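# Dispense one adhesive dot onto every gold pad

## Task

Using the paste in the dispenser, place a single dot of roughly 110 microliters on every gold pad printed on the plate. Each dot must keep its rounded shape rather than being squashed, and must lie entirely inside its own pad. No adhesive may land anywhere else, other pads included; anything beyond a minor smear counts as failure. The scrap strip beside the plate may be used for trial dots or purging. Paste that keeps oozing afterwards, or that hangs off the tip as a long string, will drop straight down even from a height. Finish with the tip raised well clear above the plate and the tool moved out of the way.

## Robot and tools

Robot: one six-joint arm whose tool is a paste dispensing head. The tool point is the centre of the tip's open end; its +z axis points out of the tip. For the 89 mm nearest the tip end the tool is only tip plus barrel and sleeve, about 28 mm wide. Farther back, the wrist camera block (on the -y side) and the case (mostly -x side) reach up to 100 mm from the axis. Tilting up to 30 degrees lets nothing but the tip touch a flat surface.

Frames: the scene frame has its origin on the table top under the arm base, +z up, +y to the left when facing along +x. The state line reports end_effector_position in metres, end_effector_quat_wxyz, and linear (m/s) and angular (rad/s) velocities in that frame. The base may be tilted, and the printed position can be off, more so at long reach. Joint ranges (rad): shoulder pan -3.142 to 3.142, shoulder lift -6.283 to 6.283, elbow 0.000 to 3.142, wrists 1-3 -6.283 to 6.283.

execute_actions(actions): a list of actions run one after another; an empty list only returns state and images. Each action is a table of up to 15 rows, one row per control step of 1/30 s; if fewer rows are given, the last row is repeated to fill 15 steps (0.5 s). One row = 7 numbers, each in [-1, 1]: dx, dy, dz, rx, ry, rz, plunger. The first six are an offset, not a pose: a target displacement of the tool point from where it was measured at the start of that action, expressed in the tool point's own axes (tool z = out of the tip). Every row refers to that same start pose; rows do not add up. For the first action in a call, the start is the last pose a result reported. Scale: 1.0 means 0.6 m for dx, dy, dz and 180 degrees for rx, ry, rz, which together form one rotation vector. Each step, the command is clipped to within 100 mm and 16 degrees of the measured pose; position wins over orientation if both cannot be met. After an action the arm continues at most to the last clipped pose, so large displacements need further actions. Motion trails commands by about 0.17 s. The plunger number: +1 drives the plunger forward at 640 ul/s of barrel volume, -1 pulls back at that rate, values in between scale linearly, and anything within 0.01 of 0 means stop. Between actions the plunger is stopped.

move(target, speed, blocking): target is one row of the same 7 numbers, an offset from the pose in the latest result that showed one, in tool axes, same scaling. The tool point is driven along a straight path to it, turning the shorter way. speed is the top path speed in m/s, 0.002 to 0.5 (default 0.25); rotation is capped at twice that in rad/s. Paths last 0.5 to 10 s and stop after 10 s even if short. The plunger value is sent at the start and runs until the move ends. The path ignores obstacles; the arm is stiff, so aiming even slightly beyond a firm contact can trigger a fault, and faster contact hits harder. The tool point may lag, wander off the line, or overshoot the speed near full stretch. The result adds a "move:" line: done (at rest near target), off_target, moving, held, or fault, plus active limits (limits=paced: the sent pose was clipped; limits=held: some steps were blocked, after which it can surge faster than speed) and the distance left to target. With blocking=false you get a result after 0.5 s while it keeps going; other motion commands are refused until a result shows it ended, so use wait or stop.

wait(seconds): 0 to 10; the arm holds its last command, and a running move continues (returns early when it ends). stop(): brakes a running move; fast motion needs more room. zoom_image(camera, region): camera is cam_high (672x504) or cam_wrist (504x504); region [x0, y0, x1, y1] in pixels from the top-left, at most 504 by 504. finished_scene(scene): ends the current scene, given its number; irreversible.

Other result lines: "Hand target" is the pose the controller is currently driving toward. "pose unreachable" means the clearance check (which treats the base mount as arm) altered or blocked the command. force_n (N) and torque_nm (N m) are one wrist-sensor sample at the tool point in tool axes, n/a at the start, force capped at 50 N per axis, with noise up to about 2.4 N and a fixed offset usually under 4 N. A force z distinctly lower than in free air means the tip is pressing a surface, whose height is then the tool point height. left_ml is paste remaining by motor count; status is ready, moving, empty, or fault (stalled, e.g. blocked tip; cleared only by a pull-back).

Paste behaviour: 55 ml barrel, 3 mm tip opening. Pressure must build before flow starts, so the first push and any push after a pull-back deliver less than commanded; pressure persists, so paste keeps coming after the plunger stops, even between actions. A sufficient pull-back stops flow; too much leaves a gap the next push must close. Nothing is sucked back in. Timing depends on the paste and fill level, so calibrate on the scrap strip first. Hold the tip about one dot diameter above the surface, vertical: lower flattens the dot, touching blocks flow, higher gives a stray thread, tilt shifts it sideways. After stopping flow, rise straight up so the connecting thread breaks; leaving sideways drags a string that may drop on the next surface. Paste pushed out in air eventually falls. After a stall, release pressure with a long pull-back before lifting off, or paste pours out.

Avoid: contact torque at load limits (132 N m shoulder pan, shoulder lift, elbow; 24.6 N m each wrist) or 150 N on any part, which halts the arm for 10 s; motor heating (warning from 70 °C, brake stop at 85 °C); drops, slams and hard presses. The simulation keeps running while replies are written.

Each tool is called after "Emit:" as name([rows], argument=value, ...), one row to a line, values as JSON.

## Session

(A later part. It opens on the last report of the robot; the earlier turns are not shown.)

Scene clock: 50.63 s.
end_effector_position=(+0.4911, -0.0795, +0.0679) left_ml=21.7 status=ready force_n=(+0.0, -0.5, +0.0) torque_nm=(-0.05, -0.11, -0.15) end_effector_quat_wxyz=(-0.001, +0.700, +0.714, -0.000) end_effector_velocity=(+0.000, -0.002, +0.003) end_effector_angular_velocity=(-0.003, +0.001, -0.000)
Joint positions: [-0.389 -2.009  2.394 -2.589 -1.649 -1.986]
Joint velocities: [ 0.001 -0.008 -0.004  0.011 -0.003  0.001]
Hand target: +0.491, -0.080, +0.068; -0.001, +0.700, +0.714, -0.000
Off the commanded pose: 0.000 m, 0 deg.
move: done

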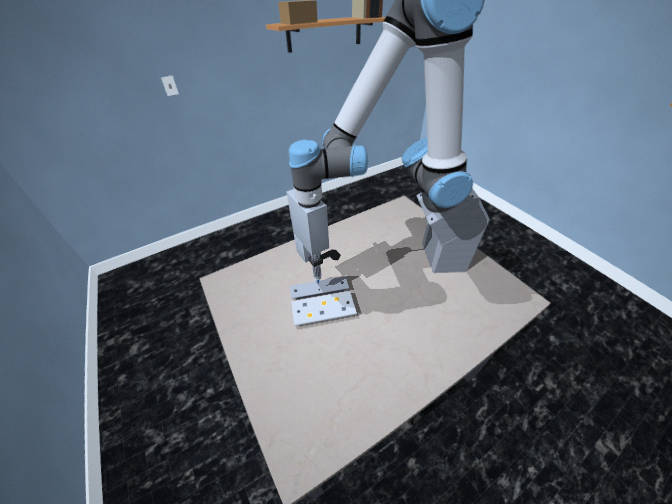

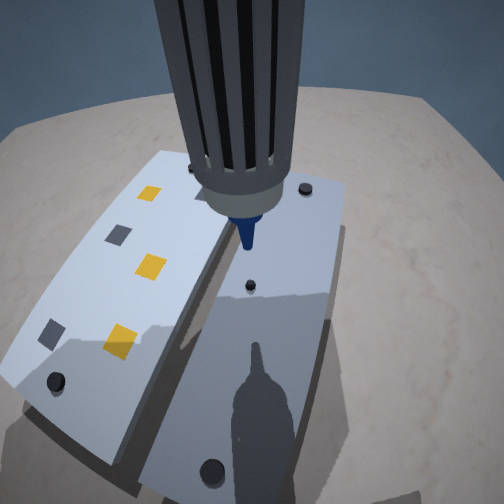

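Emit:
move(target=[-0.02, -0.02, 0.0582, 0, 0, 0, 0], speed=0.08)

Emit:
zoom_image(camera="cam_wrist", region=[200, 200, 300, 300])

Scene clock: 55.97 s.
end_effector_position=(+0.4793, -0.0918, +0.0332) left_ml=21.7 status=ready force_n=(-0.8, -1.3, +0.2) torque_nm=(-0.40, +0.23, -0.27) end_effector_quat_wxyz=(-0.001, +0.700, +0.714, -0.000) end_effector_velocity=(-0.000, -0.001, -0.002) end_effector_angular_velocity=(+0.000, -0.001, +0.000)
Joint positions: [-0.456 -1.941  2.445 -2.712 -1.609 -2.041]
Joint velocities: [-0.004  0.006  0.002 -0.009  0.003 -0.003]
Hand target: +0.479, -0.092, +0.033; -0.001, +0.700, +0.714, -0.000
Off the commanded pose: 0.000 m, 0 deg.
move: done

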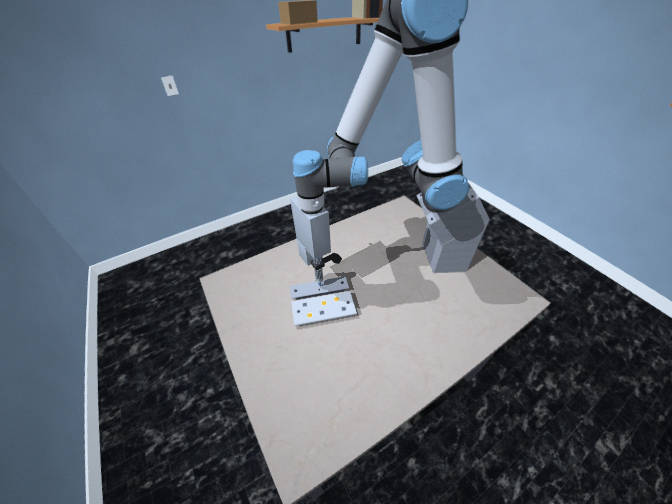

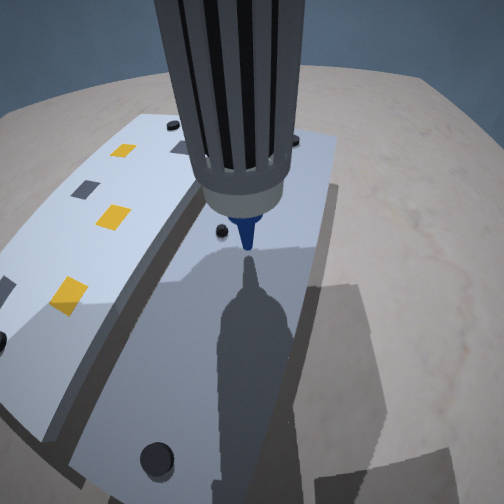

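Region (200, 200, 300, 300) of cam_wrist's 504x504 image, scaled by 5.040, with more detail than that image has.

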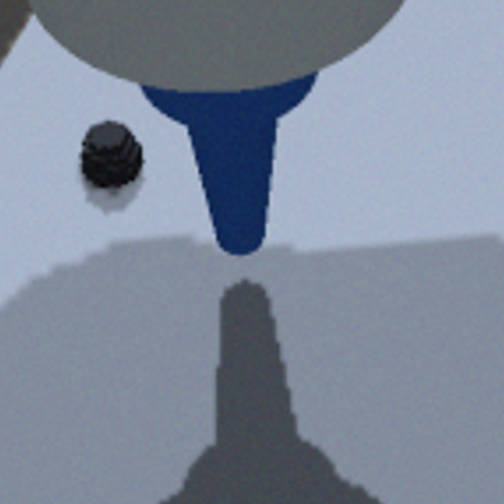

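Emit:
execute_actions([
  [[0,0,0,0,0,0,0.344]],
])

Emit:
zoom_image(camera="cam_wrist", region=[200, 200, 300, 300])

Emit:
wait(seconds=1)

Emit:
zoom_image(camera="cam_wrist", region=[200, 200, 300, 300])

Emit:
wait(seconds=5)

Emit:
zoom_image(camera="cam_wrist", region=[200, 200, 300, 300])

Scene clock: 58.90 s.
end_effector_position=(+0.4792, -0.0917, +0.0332) left_ml=21.6 status=moving force_n=(-1.4, -2.1, +0.1) torque_nm=(-0.65, +0.39, -0.22) end_effector_quat_wxyz=(-0.001, +0.700, +0.714, -0.000) end_effector_velocity=(+0.001, -0.001, +0.001) end_effector_angular_velocity=(-0.001, -0.001, +0.000)
Joint positions: [-0.456 -1.941  2.445 -2.712 -1.609 -2.041]
Joint velocities: [ 0.    -0.    -0.002  0.001 -0.001 -0.   ]
Hand target: +0.479, -0.092, +0.033; -0.001, +0.700, +0.714, -0.000
Off the commanded pose: 0.000 m, 0 deg.

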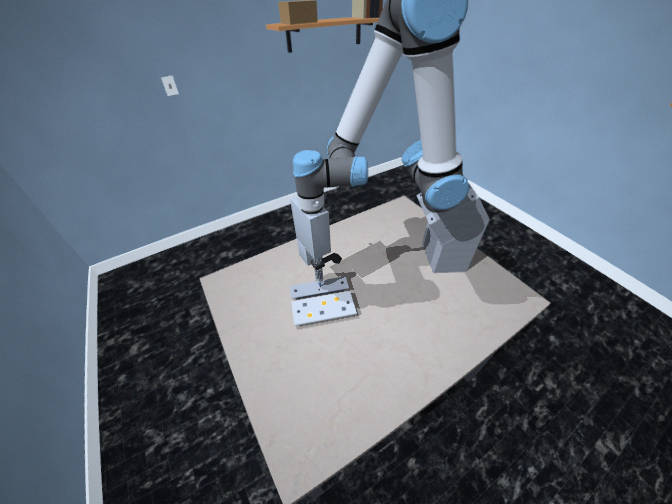

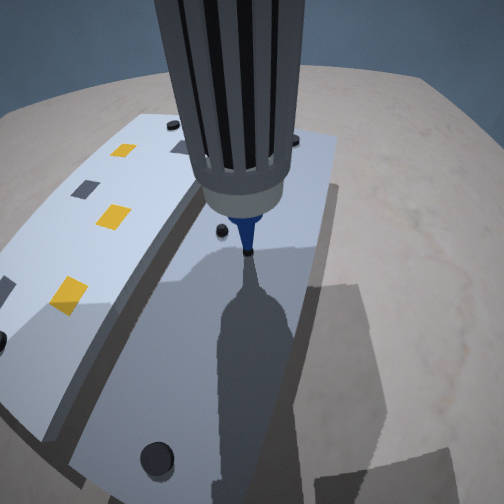

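Region (200, 200, 300, 300) of cam_wrist's 504x504 image, scaled by 5.040, with more detail than that image has.

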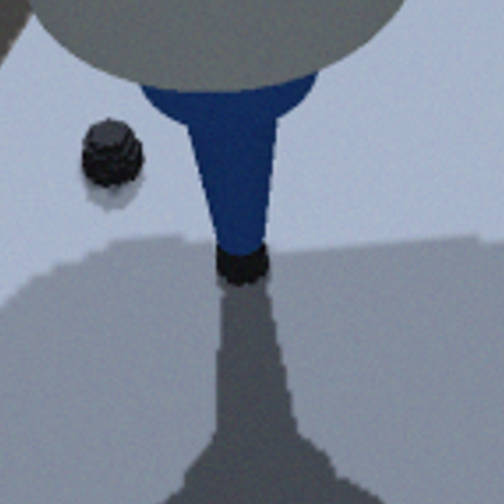

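Scene clock: 59.90 s.
end_effector_position=(+0.4793, -0.0918, +0.0332) left_ml=21.6 status=ready force_n=(-2.1, -2.1, +0.3) torque_nm=(-0.62, +0.68, -0.19) end_effector_quat_wxyz=(-0.001, +0.700, +0.714, -0.000) end_effector_velocity=(-0.002, +0.001, -0.000) end_effector_angular_velocity=(+0.001, +0.003, -0.000)
Joint positions: [-0.456 -1.941  2.445 -2.712 -1.609 -2.041]
Joint velocities: [ 0.     0.     0.     0.003 -0.     0.   ]
Hand target: +0.479, -0.092, +0.033; -0.001, +0.700, +0.714, -0.000
Off the commanded pose: 0.000 m, 0 deg.
wait: 1.00 s; at rest by 0.20 s

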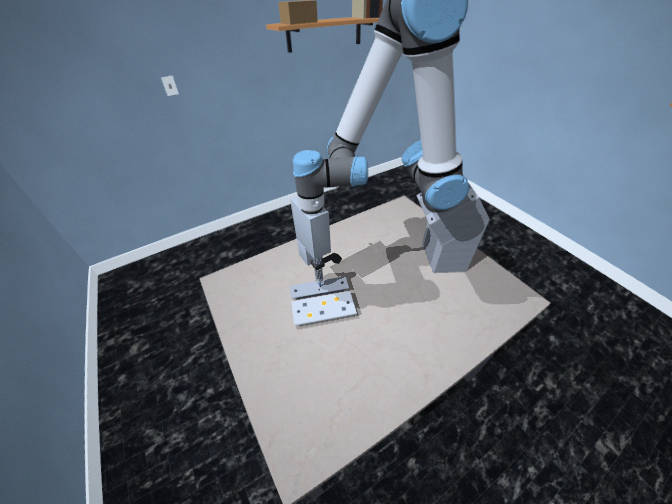

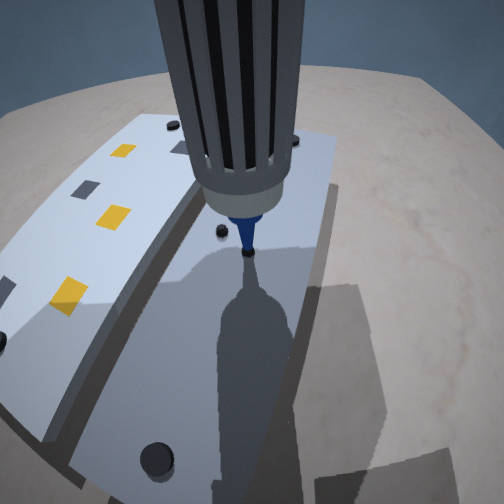

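Region (200, 200, 300, 300) of cam_wrist's 504x504 image, scaled by 5.040, with more detail than that image has.

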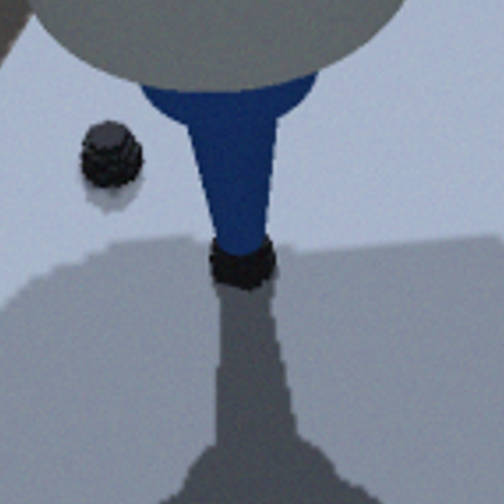

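Scene clock: 64.90 s.
end_effector_position=(+0.4793, -0.0918, +0.0332) left_ml=21.6 status=ready force_n=(-0.7, -1.3, -0.6) torque_nm=(-0.36, +0.14, -0.19) end_effector_quat_wxyz=(-0.001, +0.700, +0.714, -0.000) end_effector_velocity=(+0.002, -0.001, +0.001) end_effector_angular_velocity=(-0.001, -0.004, +0.001)
Joint positions: [-0.456 -1.941  2.445 -2.712 -1.609 -2.041]
Joint velocities: [ 0.    -0.    -0.    -0.003  0.001 -0.001]
Hand target: +0.479, -0.092, +0.033; -0.001, +0.700, +0.714, -0.000
Off the commanded pose: 0.000 m, 0 deg.
wait: 5.00 s; at rest by 0.17 s

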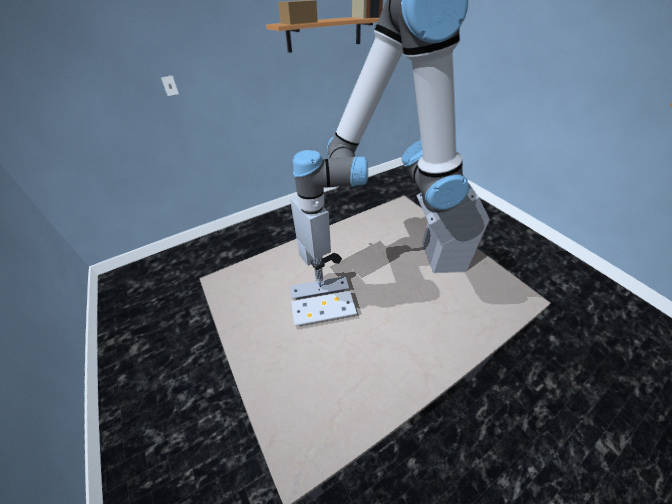

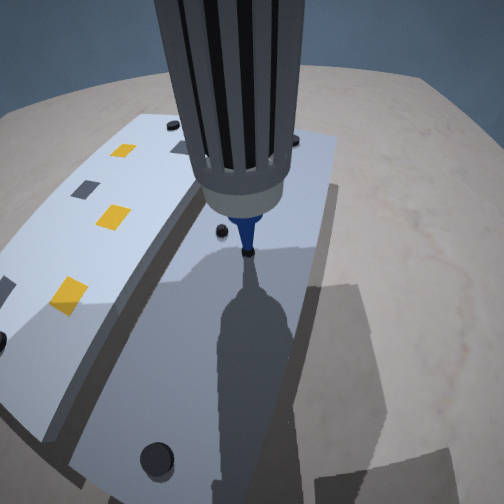

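Region (200, 200, 300, 300) of cam_wrist's 504x504 image, scaled by 5.040, with more detail than that image has.

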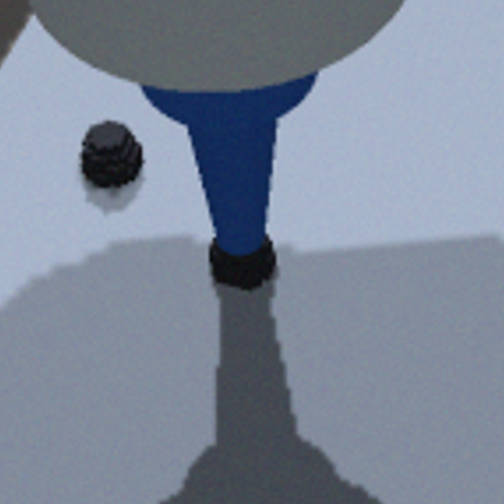

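Emit:
move(target=[0, 0, -0.065, 0, 0, 0, 0], speed=0.1)

Emit:
zoom_image(camera="cam_wrist", region=[200, 210, 300, 310])

Scene clock: 68.50 s.
end_effector_position=(+0.4794, -0.0917, +0.0720) left_ml=21.6 status=ready force_n=(-0.7, -0.9, -0.3) torque_nm=(-0.20, +0.17, -0.22) end_effector_quat_wxyz=(-0.000, +0.700, +0.714, -0.000) end_effector_velocity=(-0.000, +0.001, +0.002) end_effector_angular_velocity=(+0.002, +0.000, +0.001)
Joint positions: [-0.449 -2.061  2.418 -2.564 -1.613 -2.035]
Joint velocities: [-0.001 -0.008 -0.002  0.011  0.003 -0.002]
Hand target: +0.479, -0.092, +0.072; -0.001, +0.700, +0.714, -0.000
Off the commanded pose: 0.000 m, 0 deg.
move: done

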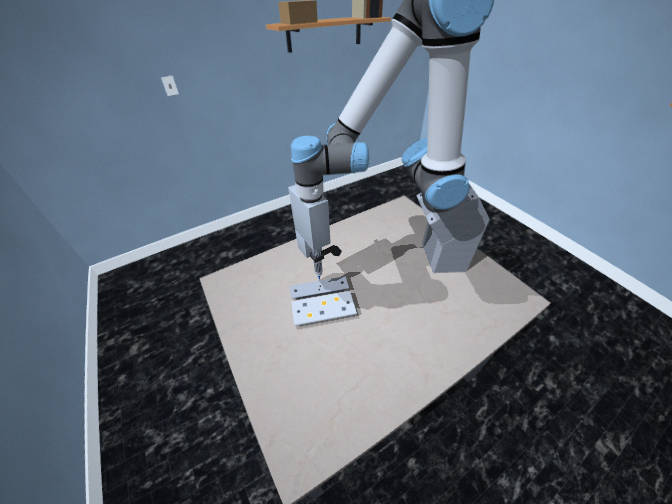

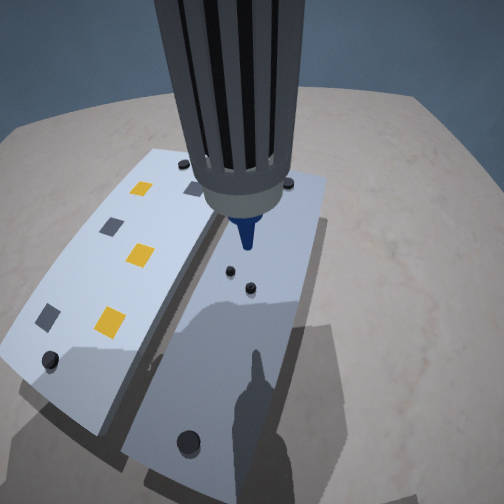

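Region (200, 210, 300, 310) of cam_wrist's 504x504 image, scaled by 5.040, with more detail than that image has.

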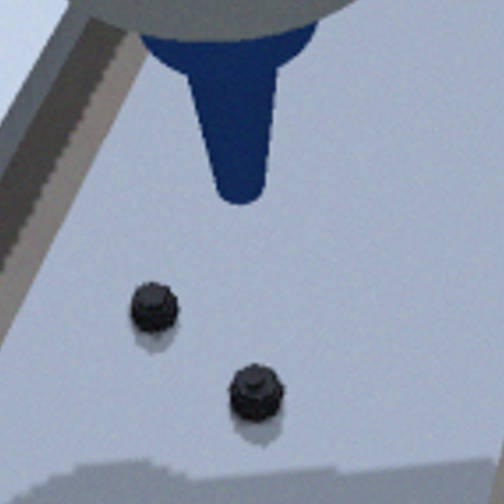

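Emit:
move(target=[0.125, -0.0333, 0, 0, 0, 0, 0], speed=0.2)

Emit:
zoom_image(camera="cam_wrist", region=[200, 230, 300, 330])

Scene clock: 77.40 s.
end_effector_position=(+0.4579, -0.0171, +0.0719) left_ml=21.6 status=ready force_n=(-2.2, -0.8, +1.3) torque_nm=(-0.07, +0.63, -0.16) end_effector_quat_wxyz=(-0.001, +0.700, +0.714, -0.000) end_effector_velocity=(+0.001, +0.002, +0.000) end_effector_angular_velocity=(-0.005, +0.001, -0.002)
Joint positions: [-0.199 -2.017  2.482 -2.649 -1.759 -1.83 ]
Joint velocities: [ 0.018  0.009 -0.004 -0.003 -0.015  0.016]
Hand target: +0.458, -0.017, +0.072; -0.001, +0.700, +0.714, -0.000
Off the commanded pose: 0.000 m, 0 deg.
move: done

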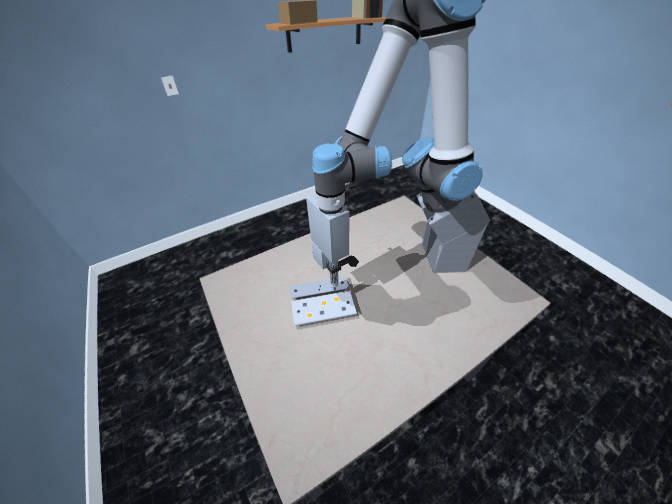

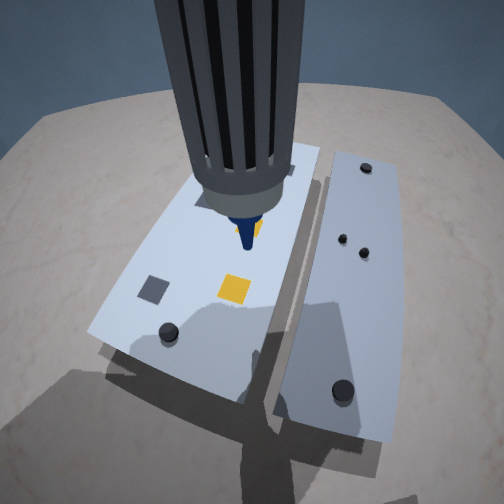

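Region (200, 230, 300, 330) of cam_wrist's 504x504 image, scaled by 5.040, with more detail than that image has.

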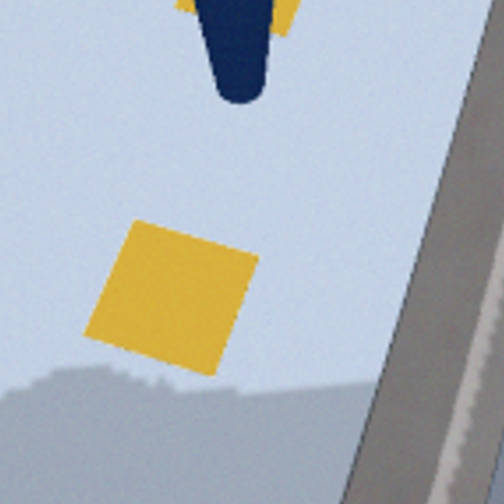

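Emit:
move(target=[0.016, 0.0017, 0.04, 0, 0, 0, 0], speed=0.1)

Emit:
zoom_image(camera="cam_wrist", region=[200, 220, 300, 320])

Scene clock: 79.73 s.
end_effector_position=(+0.4586, -0.0075, +0.0482) left_ml=21.6 status=ready force_n=(-2.0, -2.4, +0.0) torque_nm=(-0.73, +0.67, -0.14) end_effector_quat_wxyz=(-0.001, +0.700, +0.714, -0.000) end_effector_velocity=(+0.001, -0.000, -0.002) end_effector_angular_velocity=(-0.003, -0.002, -0.001)
Joint positions: [-0.181 -1.924  2.496 -2.753 -1.769 -1.815]
Joint velocities: [ 0.003  0.011  0.001 -0.014 -0.004  0.003]
Hand target: +0.459, -0.007, +0.048; -0.001, +0.700, +0.714, -0.000
Off the commanded pose: 0.000 m, 0 deg.
move: done

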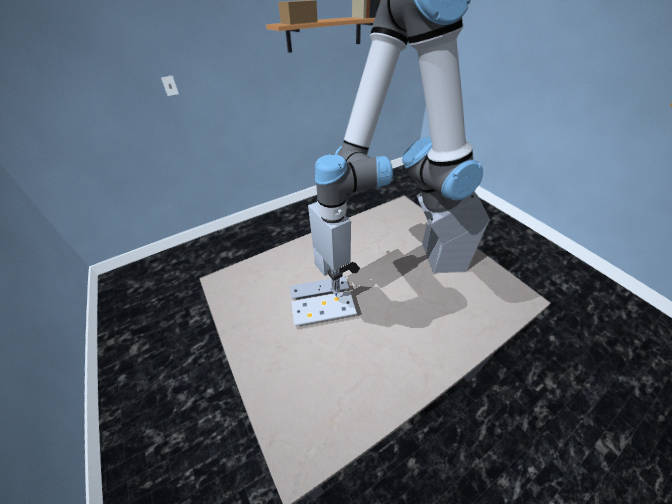

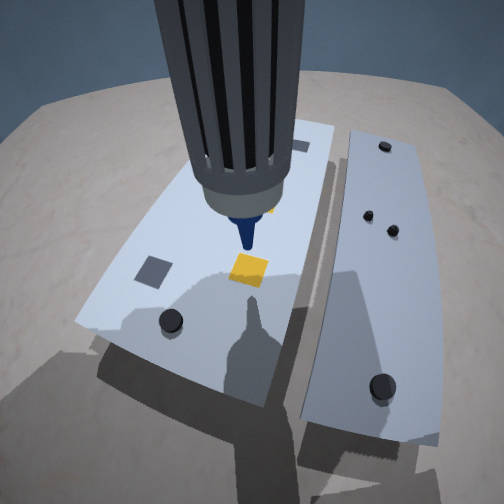

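Region (200, 220, 300, 320) of cam_wrist's 504x504 image, scaled by 5.040, with more detail than that image has.

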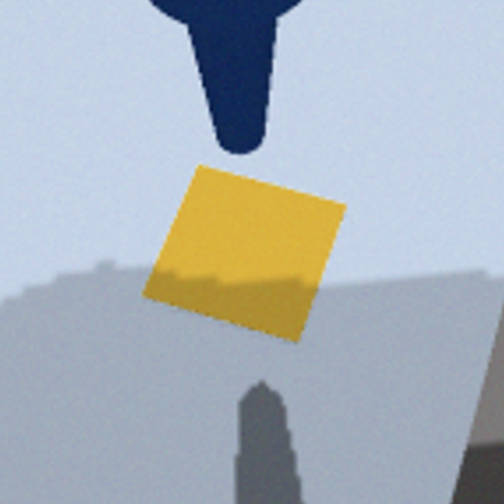

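Emit:
move(target=[0, 0, 0.0237, 0, 0, 0, 0], speed=0.05)

Emit:
wait(seconds=0.3)

Emit:
zoom_image(camera="cam_wrist", region=[200, 200, 300, 300])

Scene clock: 82.67 s.
end_effector_position=(+0.4586, -0.0075, +0.0343) left_ml=21.6 status=ready force_n=(-0.5, -0.8, +0.8) torque_nm=(-0.14, +0.19, -0.19) end_effector_quat_wxyz=(-0.001, +0.700, +0.714, -0.000) end_effector_velocity=(+0.000, +0.000, -0.003) end_effector_angular_velocity=(-0.000, -0.000, -0.000)
Joint positions: [-0.191 -1.877  2.505 -2.809 -1.764 -1.824]
Joint velocities: [-0.002  0.009  0.001 -0.011  0.001 -0.001]
Hand target: +0.459, -0.007, +0.034; -0.001, +0.700, +0.714, -0.000
Off the commanded pose: 0.000 m, 0 deg.
move: done

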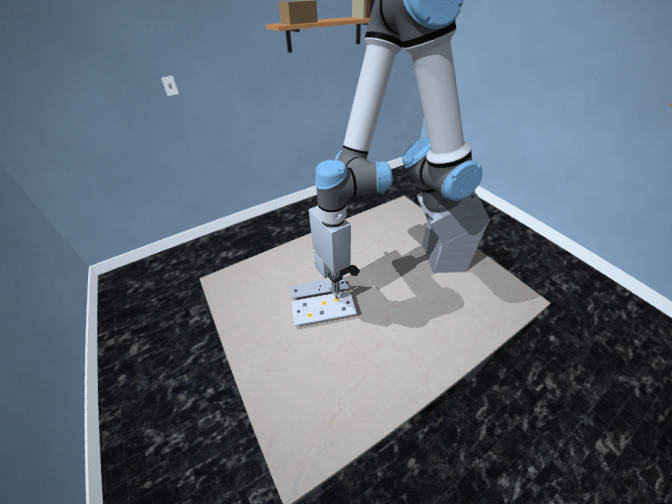

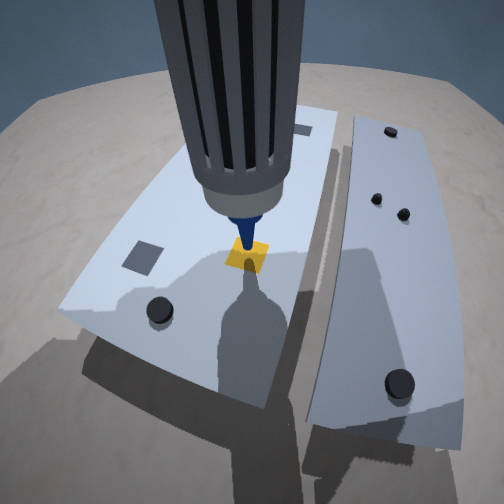

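Scene clock: 82.97 s.
end_effector_position=(+0.4586, -0.0075, +0.0340) left_ml=21.6 status=ready force_n=(-1.7, -1.9, +1.2) torque_nm=(-0.53, +0.50, -0.21) end_effector_quat_wxyz=(-0.001, +0.700, +0.714, -0.000) end_effector_velocity=(-0.000, +0.001, -0.000) end_effector_angular_velocity=(+0.001, +0.001, -0.000)
Joint positions: [-0.191 -1.876  2.505 -2.81  -1.764 -1.824]
Joint velocities: [-0.     0.    -0.     0.001  0.001  0.   ]
Hand target: +0.459, -0.007, +0.034; -0.001, +0.700, +0.714, -0.000
Off the commanded pose: 0.000 m, 0 deg.
wait: 0.30 s; at rest by 0.17 s

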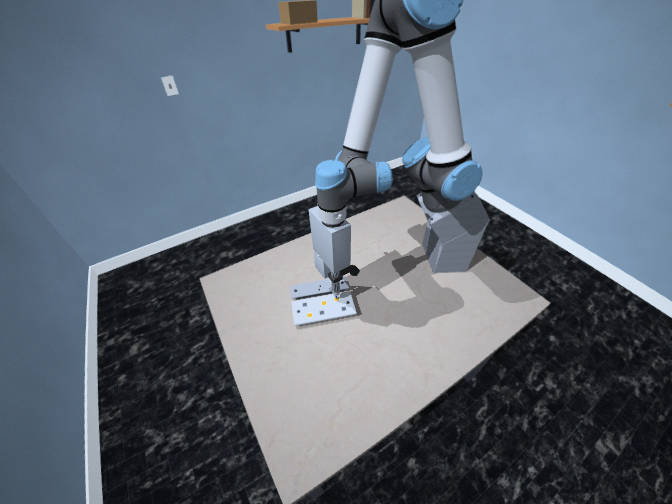

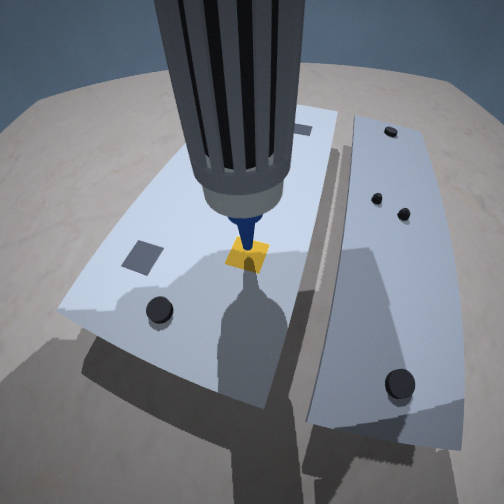

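Region (200, 200, 300, 300) of cam_wrist's 504x504 image, scaled by 5.040, with more detail than that image has.

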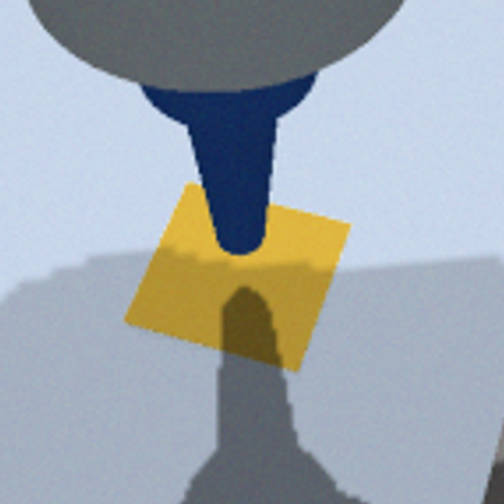

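Emit:
execute_actions([
  [[0,0,0,0,0,0,0.344]],
])

Emit:
wait(seconds=4)

Emit:
zoom_image(camera="cam_wrist", region=[200, 200, 300, 300])

Scene clock: 86.53 s.
end_effector_position=(+0.4586, -0.0075, +0.0340) left_ml=21.4 status=moving force_n=(-2.2, -1.4, +0.0) torque_nm=(-0.34, +0.72, -0.18) end_effector_quat_wxyz=(-0.001, +0.700, +0.714, -0.000) end_effector_velocity=(-0.000, +0.000, +0.000) end_effector_angular_velocity=(+0.001, +0.000, +0.001)
Joint positions: [-0.191 -1.876  2.505 -2.81  -1.764 -1.824]
Joint velocities: [ 0.    -0.     0.     0.001  0.001 -0.001]
Hand target: +0.459, -0.007, +0.034; -0.001, +0.700, +0.714, -0.000
Off the commanded pose: 0.000 m, 0 deg.

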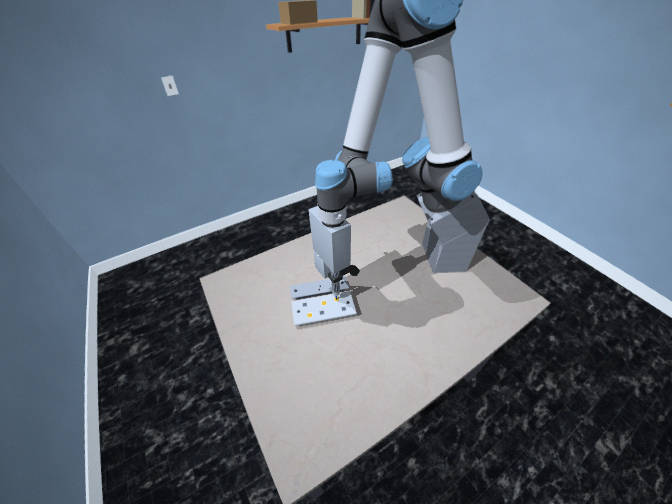

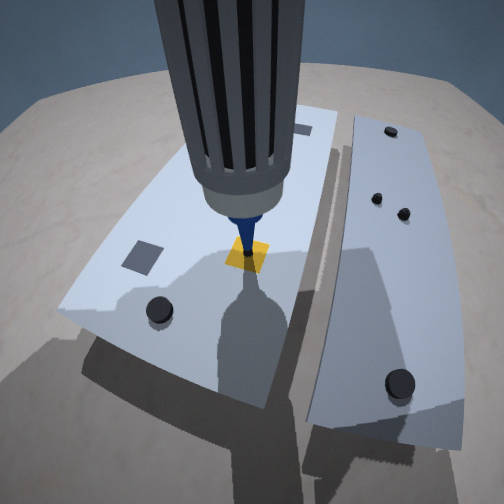

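Scene clock: 90.53 s.
end_effector_position=(+0.4586, -0.0075, +0.0340) left_ml=21.4 status=ready force_n=(-0.9, -2.4, -1.5) torque_nm=(-0.76, +0.20, -0.23) end_effector_quat_wxyz=(-0.001, +0.700, +0.714, -0.000) end_effector_velocity=(+0.000, -0.001, +0.000) end_effector_angular_velocity=(-0.002, -0.001, -0.000)
Joint positions: [-0.191 -1.876  2.505 -2.81  -1.764 -1.824]
Joint velocities: [ 0.    -0.001 -0.    -0.    -0.002 -0.   ]
Hand target: +0.459, -0.007, +0.034; -0.001, +0.700, +0.714, -0.000
Off the commanded pose: 0.000 m, 0 deg.
wait: 4.00 s; at rest by 0.20 s

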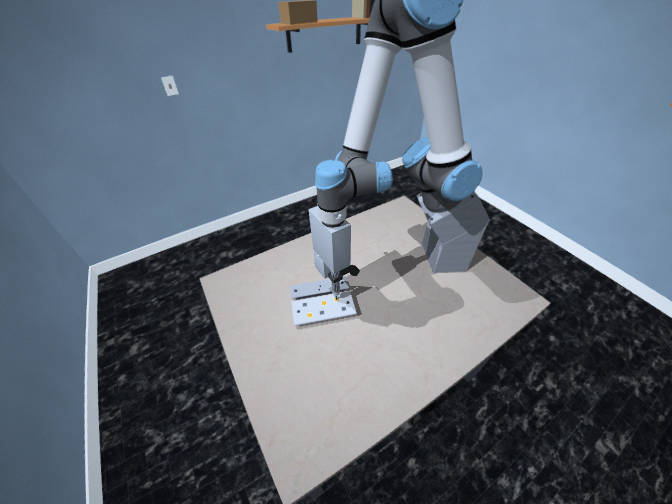

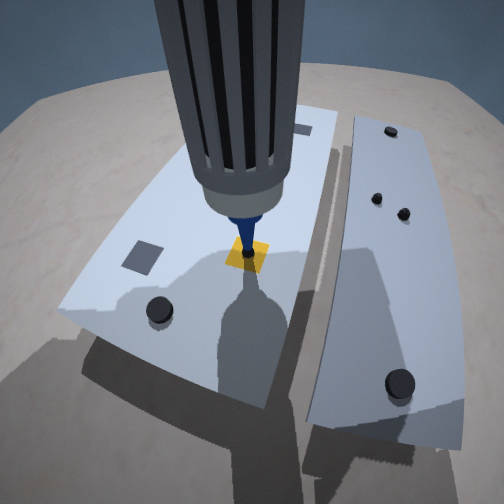

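Region (200, 200, 300, 300) of cam_wrist's 504x504 image, scaled by 5.040, with more detail than that image has.

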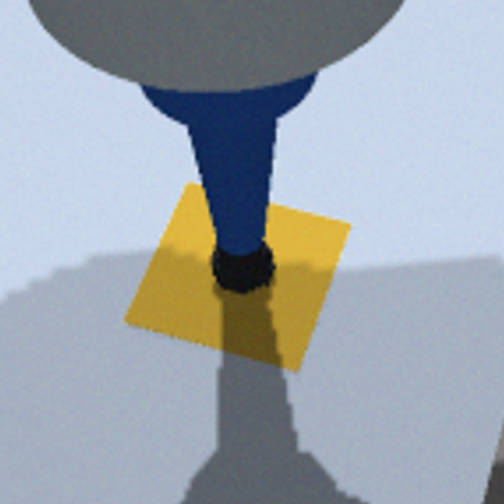

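Good. Lift straight up.

Emit:
move(target=[0, 0, -0.065, 0, 0, 0, 0], speed=0.12)

Emit:
zoom_image(camera="cam_wrist", region=[190, 200, 320, 330])

Scene clock: 92.37 s.
end_effector_position=(+0.4587, -0.0075, +0.0727) left_ml=21.4 status=ready force_n=(-0.7, -1.4, +0.5) torque_nm=(-0.36, +0.10, -0.25) end_effector_quat_wxyz=(-0.001, +0.700, +0.714, +0.000) end_effector_velocity=(+0.000, +0.000, +0.003) end_effector_angular_velocity=(+0.001, +0.000, -0.000)
Joint positions: [-0.161 -2.     2.478 -2.654 -1.78  -1.799]
Joint velocities: [ 0.002 -0.008 -0.004  0.013 -0.     0.002]
Hand target: +0.459, -0.008, +0.073; -0.001, +0.700, +0.714, -0.000
Off the commanded pose: 0.000 m, 0 deg.
move: done

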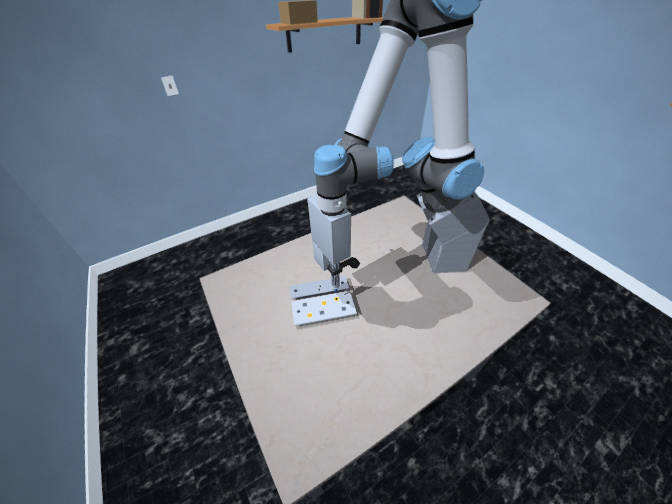

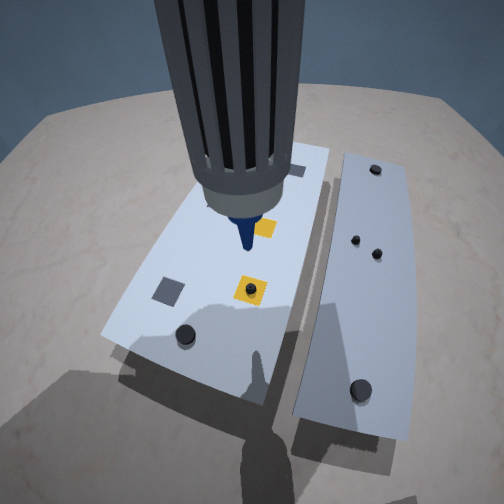

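Region (190, 200, 320, 330) of cam_wrist's 504x504 image, scaled by 3.877, with more detail than that image has.

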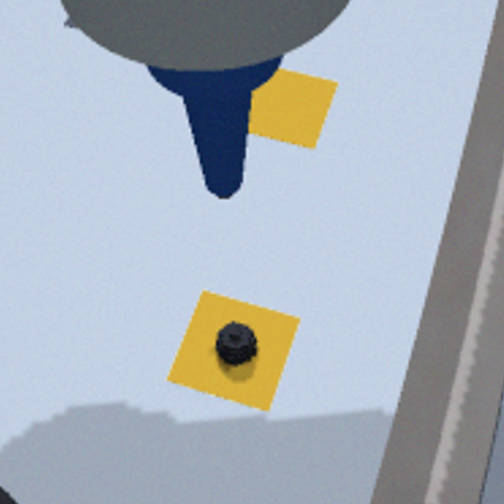

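Emit:
move(target=[-0.015, 0.0783, 0.0408, 0, 0, 0, 0], speed=0.15)

Emit:
zoom_image(camera="cam_wrist", region=[200, 220, 300, 320])

Scene clock: 97.60 s.
end_effector_position=(+0.5055, -0.0156, +0.0482) left_ml=21.4 status=ready force_n=(-1.1, -2.6, -1.0) torque_nm=(-0.77, +0.22, -0.28) end_effector_quat_wxyz=(-0.001, +0.700, +0.714, +0.000) end_effector_velocity=(+0.002, -0.001, -0.001) end_effector_angular_velocity=(-0.001, +0.001, +0.001)
Joint positions: [-0.172 -1.85   2.371 -2.7   -1.774 -1.809]
Joint velocities: [-0.     0.008 -0.006 -0.001 -0.002 -0.   ]
Hand target: +0.506, -0.016, +0.048; -0.001, +0.700, +0.714, +0.000
Off the commanded pose: 0.000 m, 0 deg.
move: done

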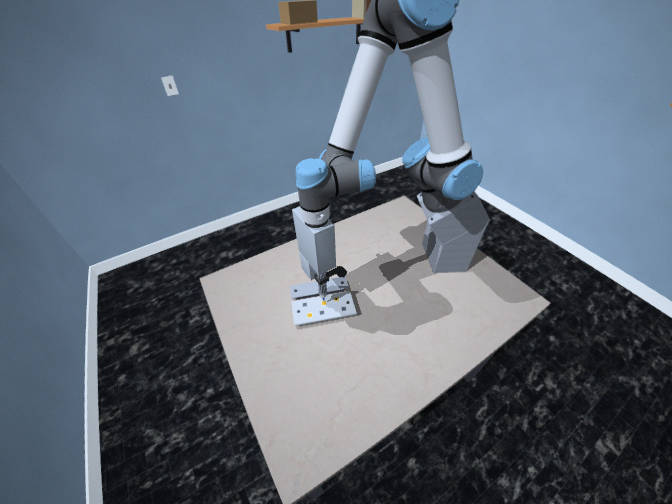

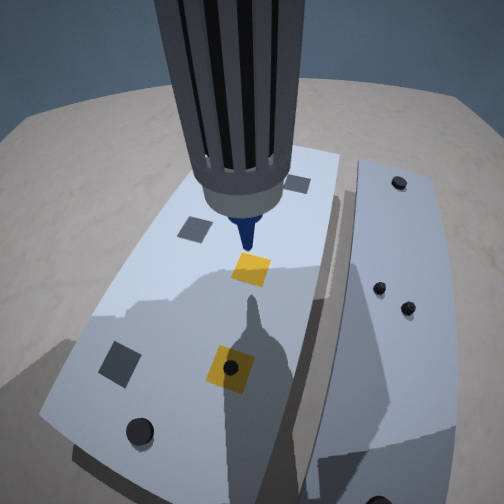

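Region (200, 220, 300, 320) of cam_wrist's 504x504 image, scaled by 5.040, with more detail than that image has.

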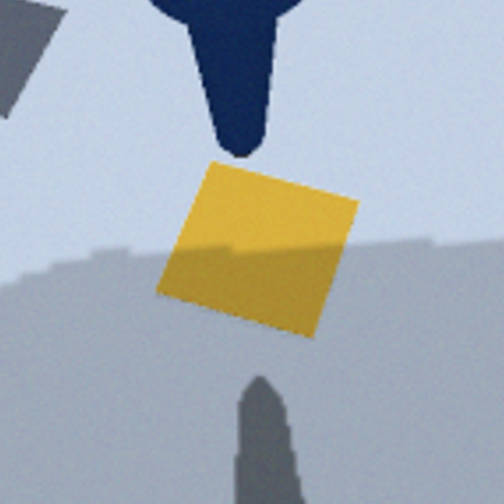

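Emit:
move(target=[-0.0022, 0, 0.0232, 0, 0, 0, 0], speed=0.05)

Emit:
wait(seconds=0.3)

Emit:
zoom_image(camera="cam_wrist", region=[200, 200, 300, 300])

Scene clock: 100.57 s.
end_effector_position=(+0.5055, -0.0169, +0.0346) left_ml=21.4 status=ready force_n=(-1.8, -1.9, +0.0) torque_nm=(-0.55, +0.70, -0.21) end_effector_quat_wxyz=(-0.001, +0.700, +0.714, -0.000) end_effector_velocity=(+0.001, -0.001, -0.002) end_effector_angular_velocity=(-0.000, -0.001, +0.000)
Joint positions: [-0.185 -1.814  2.379 -2.746 -1.767 -1.819]
Joint velocities: [-0.002  0.006  0.    -0.008  0.001 -0.002]
Hand target: +0.505, -0.017, +0.034; -0.001, +0.700, +0.714, +0.000
Off the commanded pose: 0.000 m, 0 deg.
move: done

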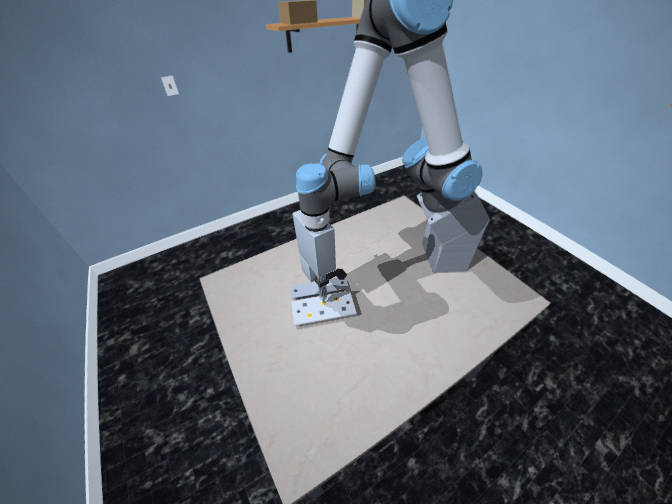

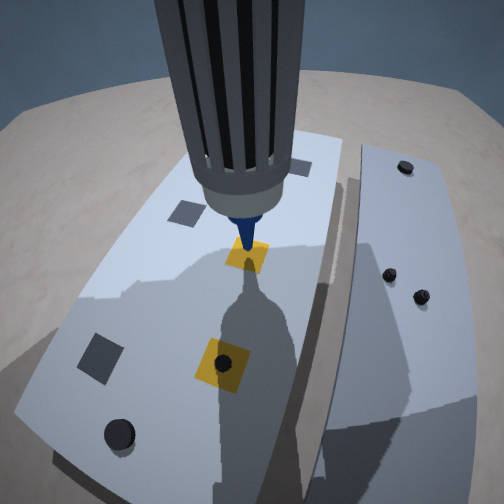

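Scene clock: 100.87 s.
end_effector_position=(+0.5055, -0.0169, +0.0343) left_ml=21.4 status=ready force_n=(+0.1, -2.1, -0.2) torque_nm=(-0.64, -0.18, -0.26) end_effector_quat_wxyz=(-0.001, +0.700, +0.714, +0.000) end_effector_velocity=(+0.000, +0.000, -0.000) end_effector_angular_velocity=(+0.000, -0.001, +0.001)
Joint positions: [-0.185 -1.813  2.379 -2.747 -1.767 -1.819]
Joint velocities: [-0.     0.     0.    -0.002  0.001 -0.001]
Hand target: +0.505, -0.017, +0.034; -0.001, +0.700, +0.714, +0.000
Off the commanded pose: 0.000 m, 0 deg.
wait: 0.30 s; at rest by 0.17 s

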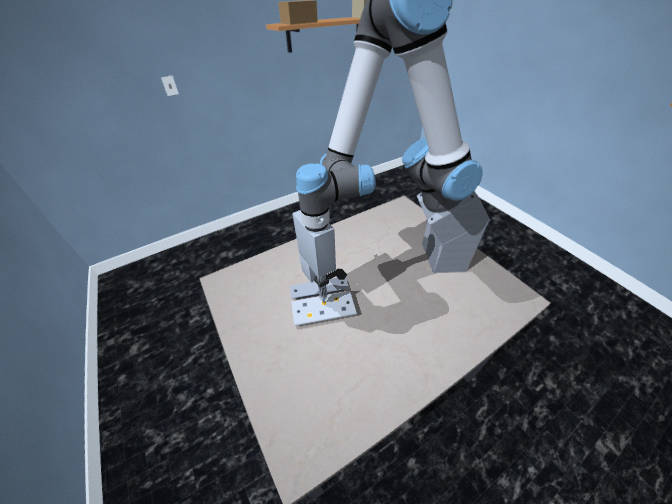

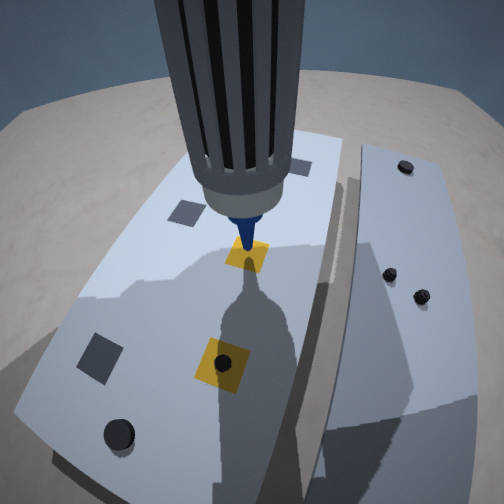

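Region (200, 200, 300, 300) of cam_wrist's 504x504 image, scaled by 5.040, with more detail than that image has.

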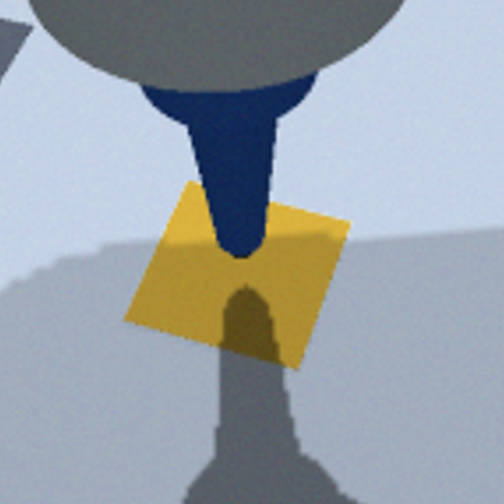

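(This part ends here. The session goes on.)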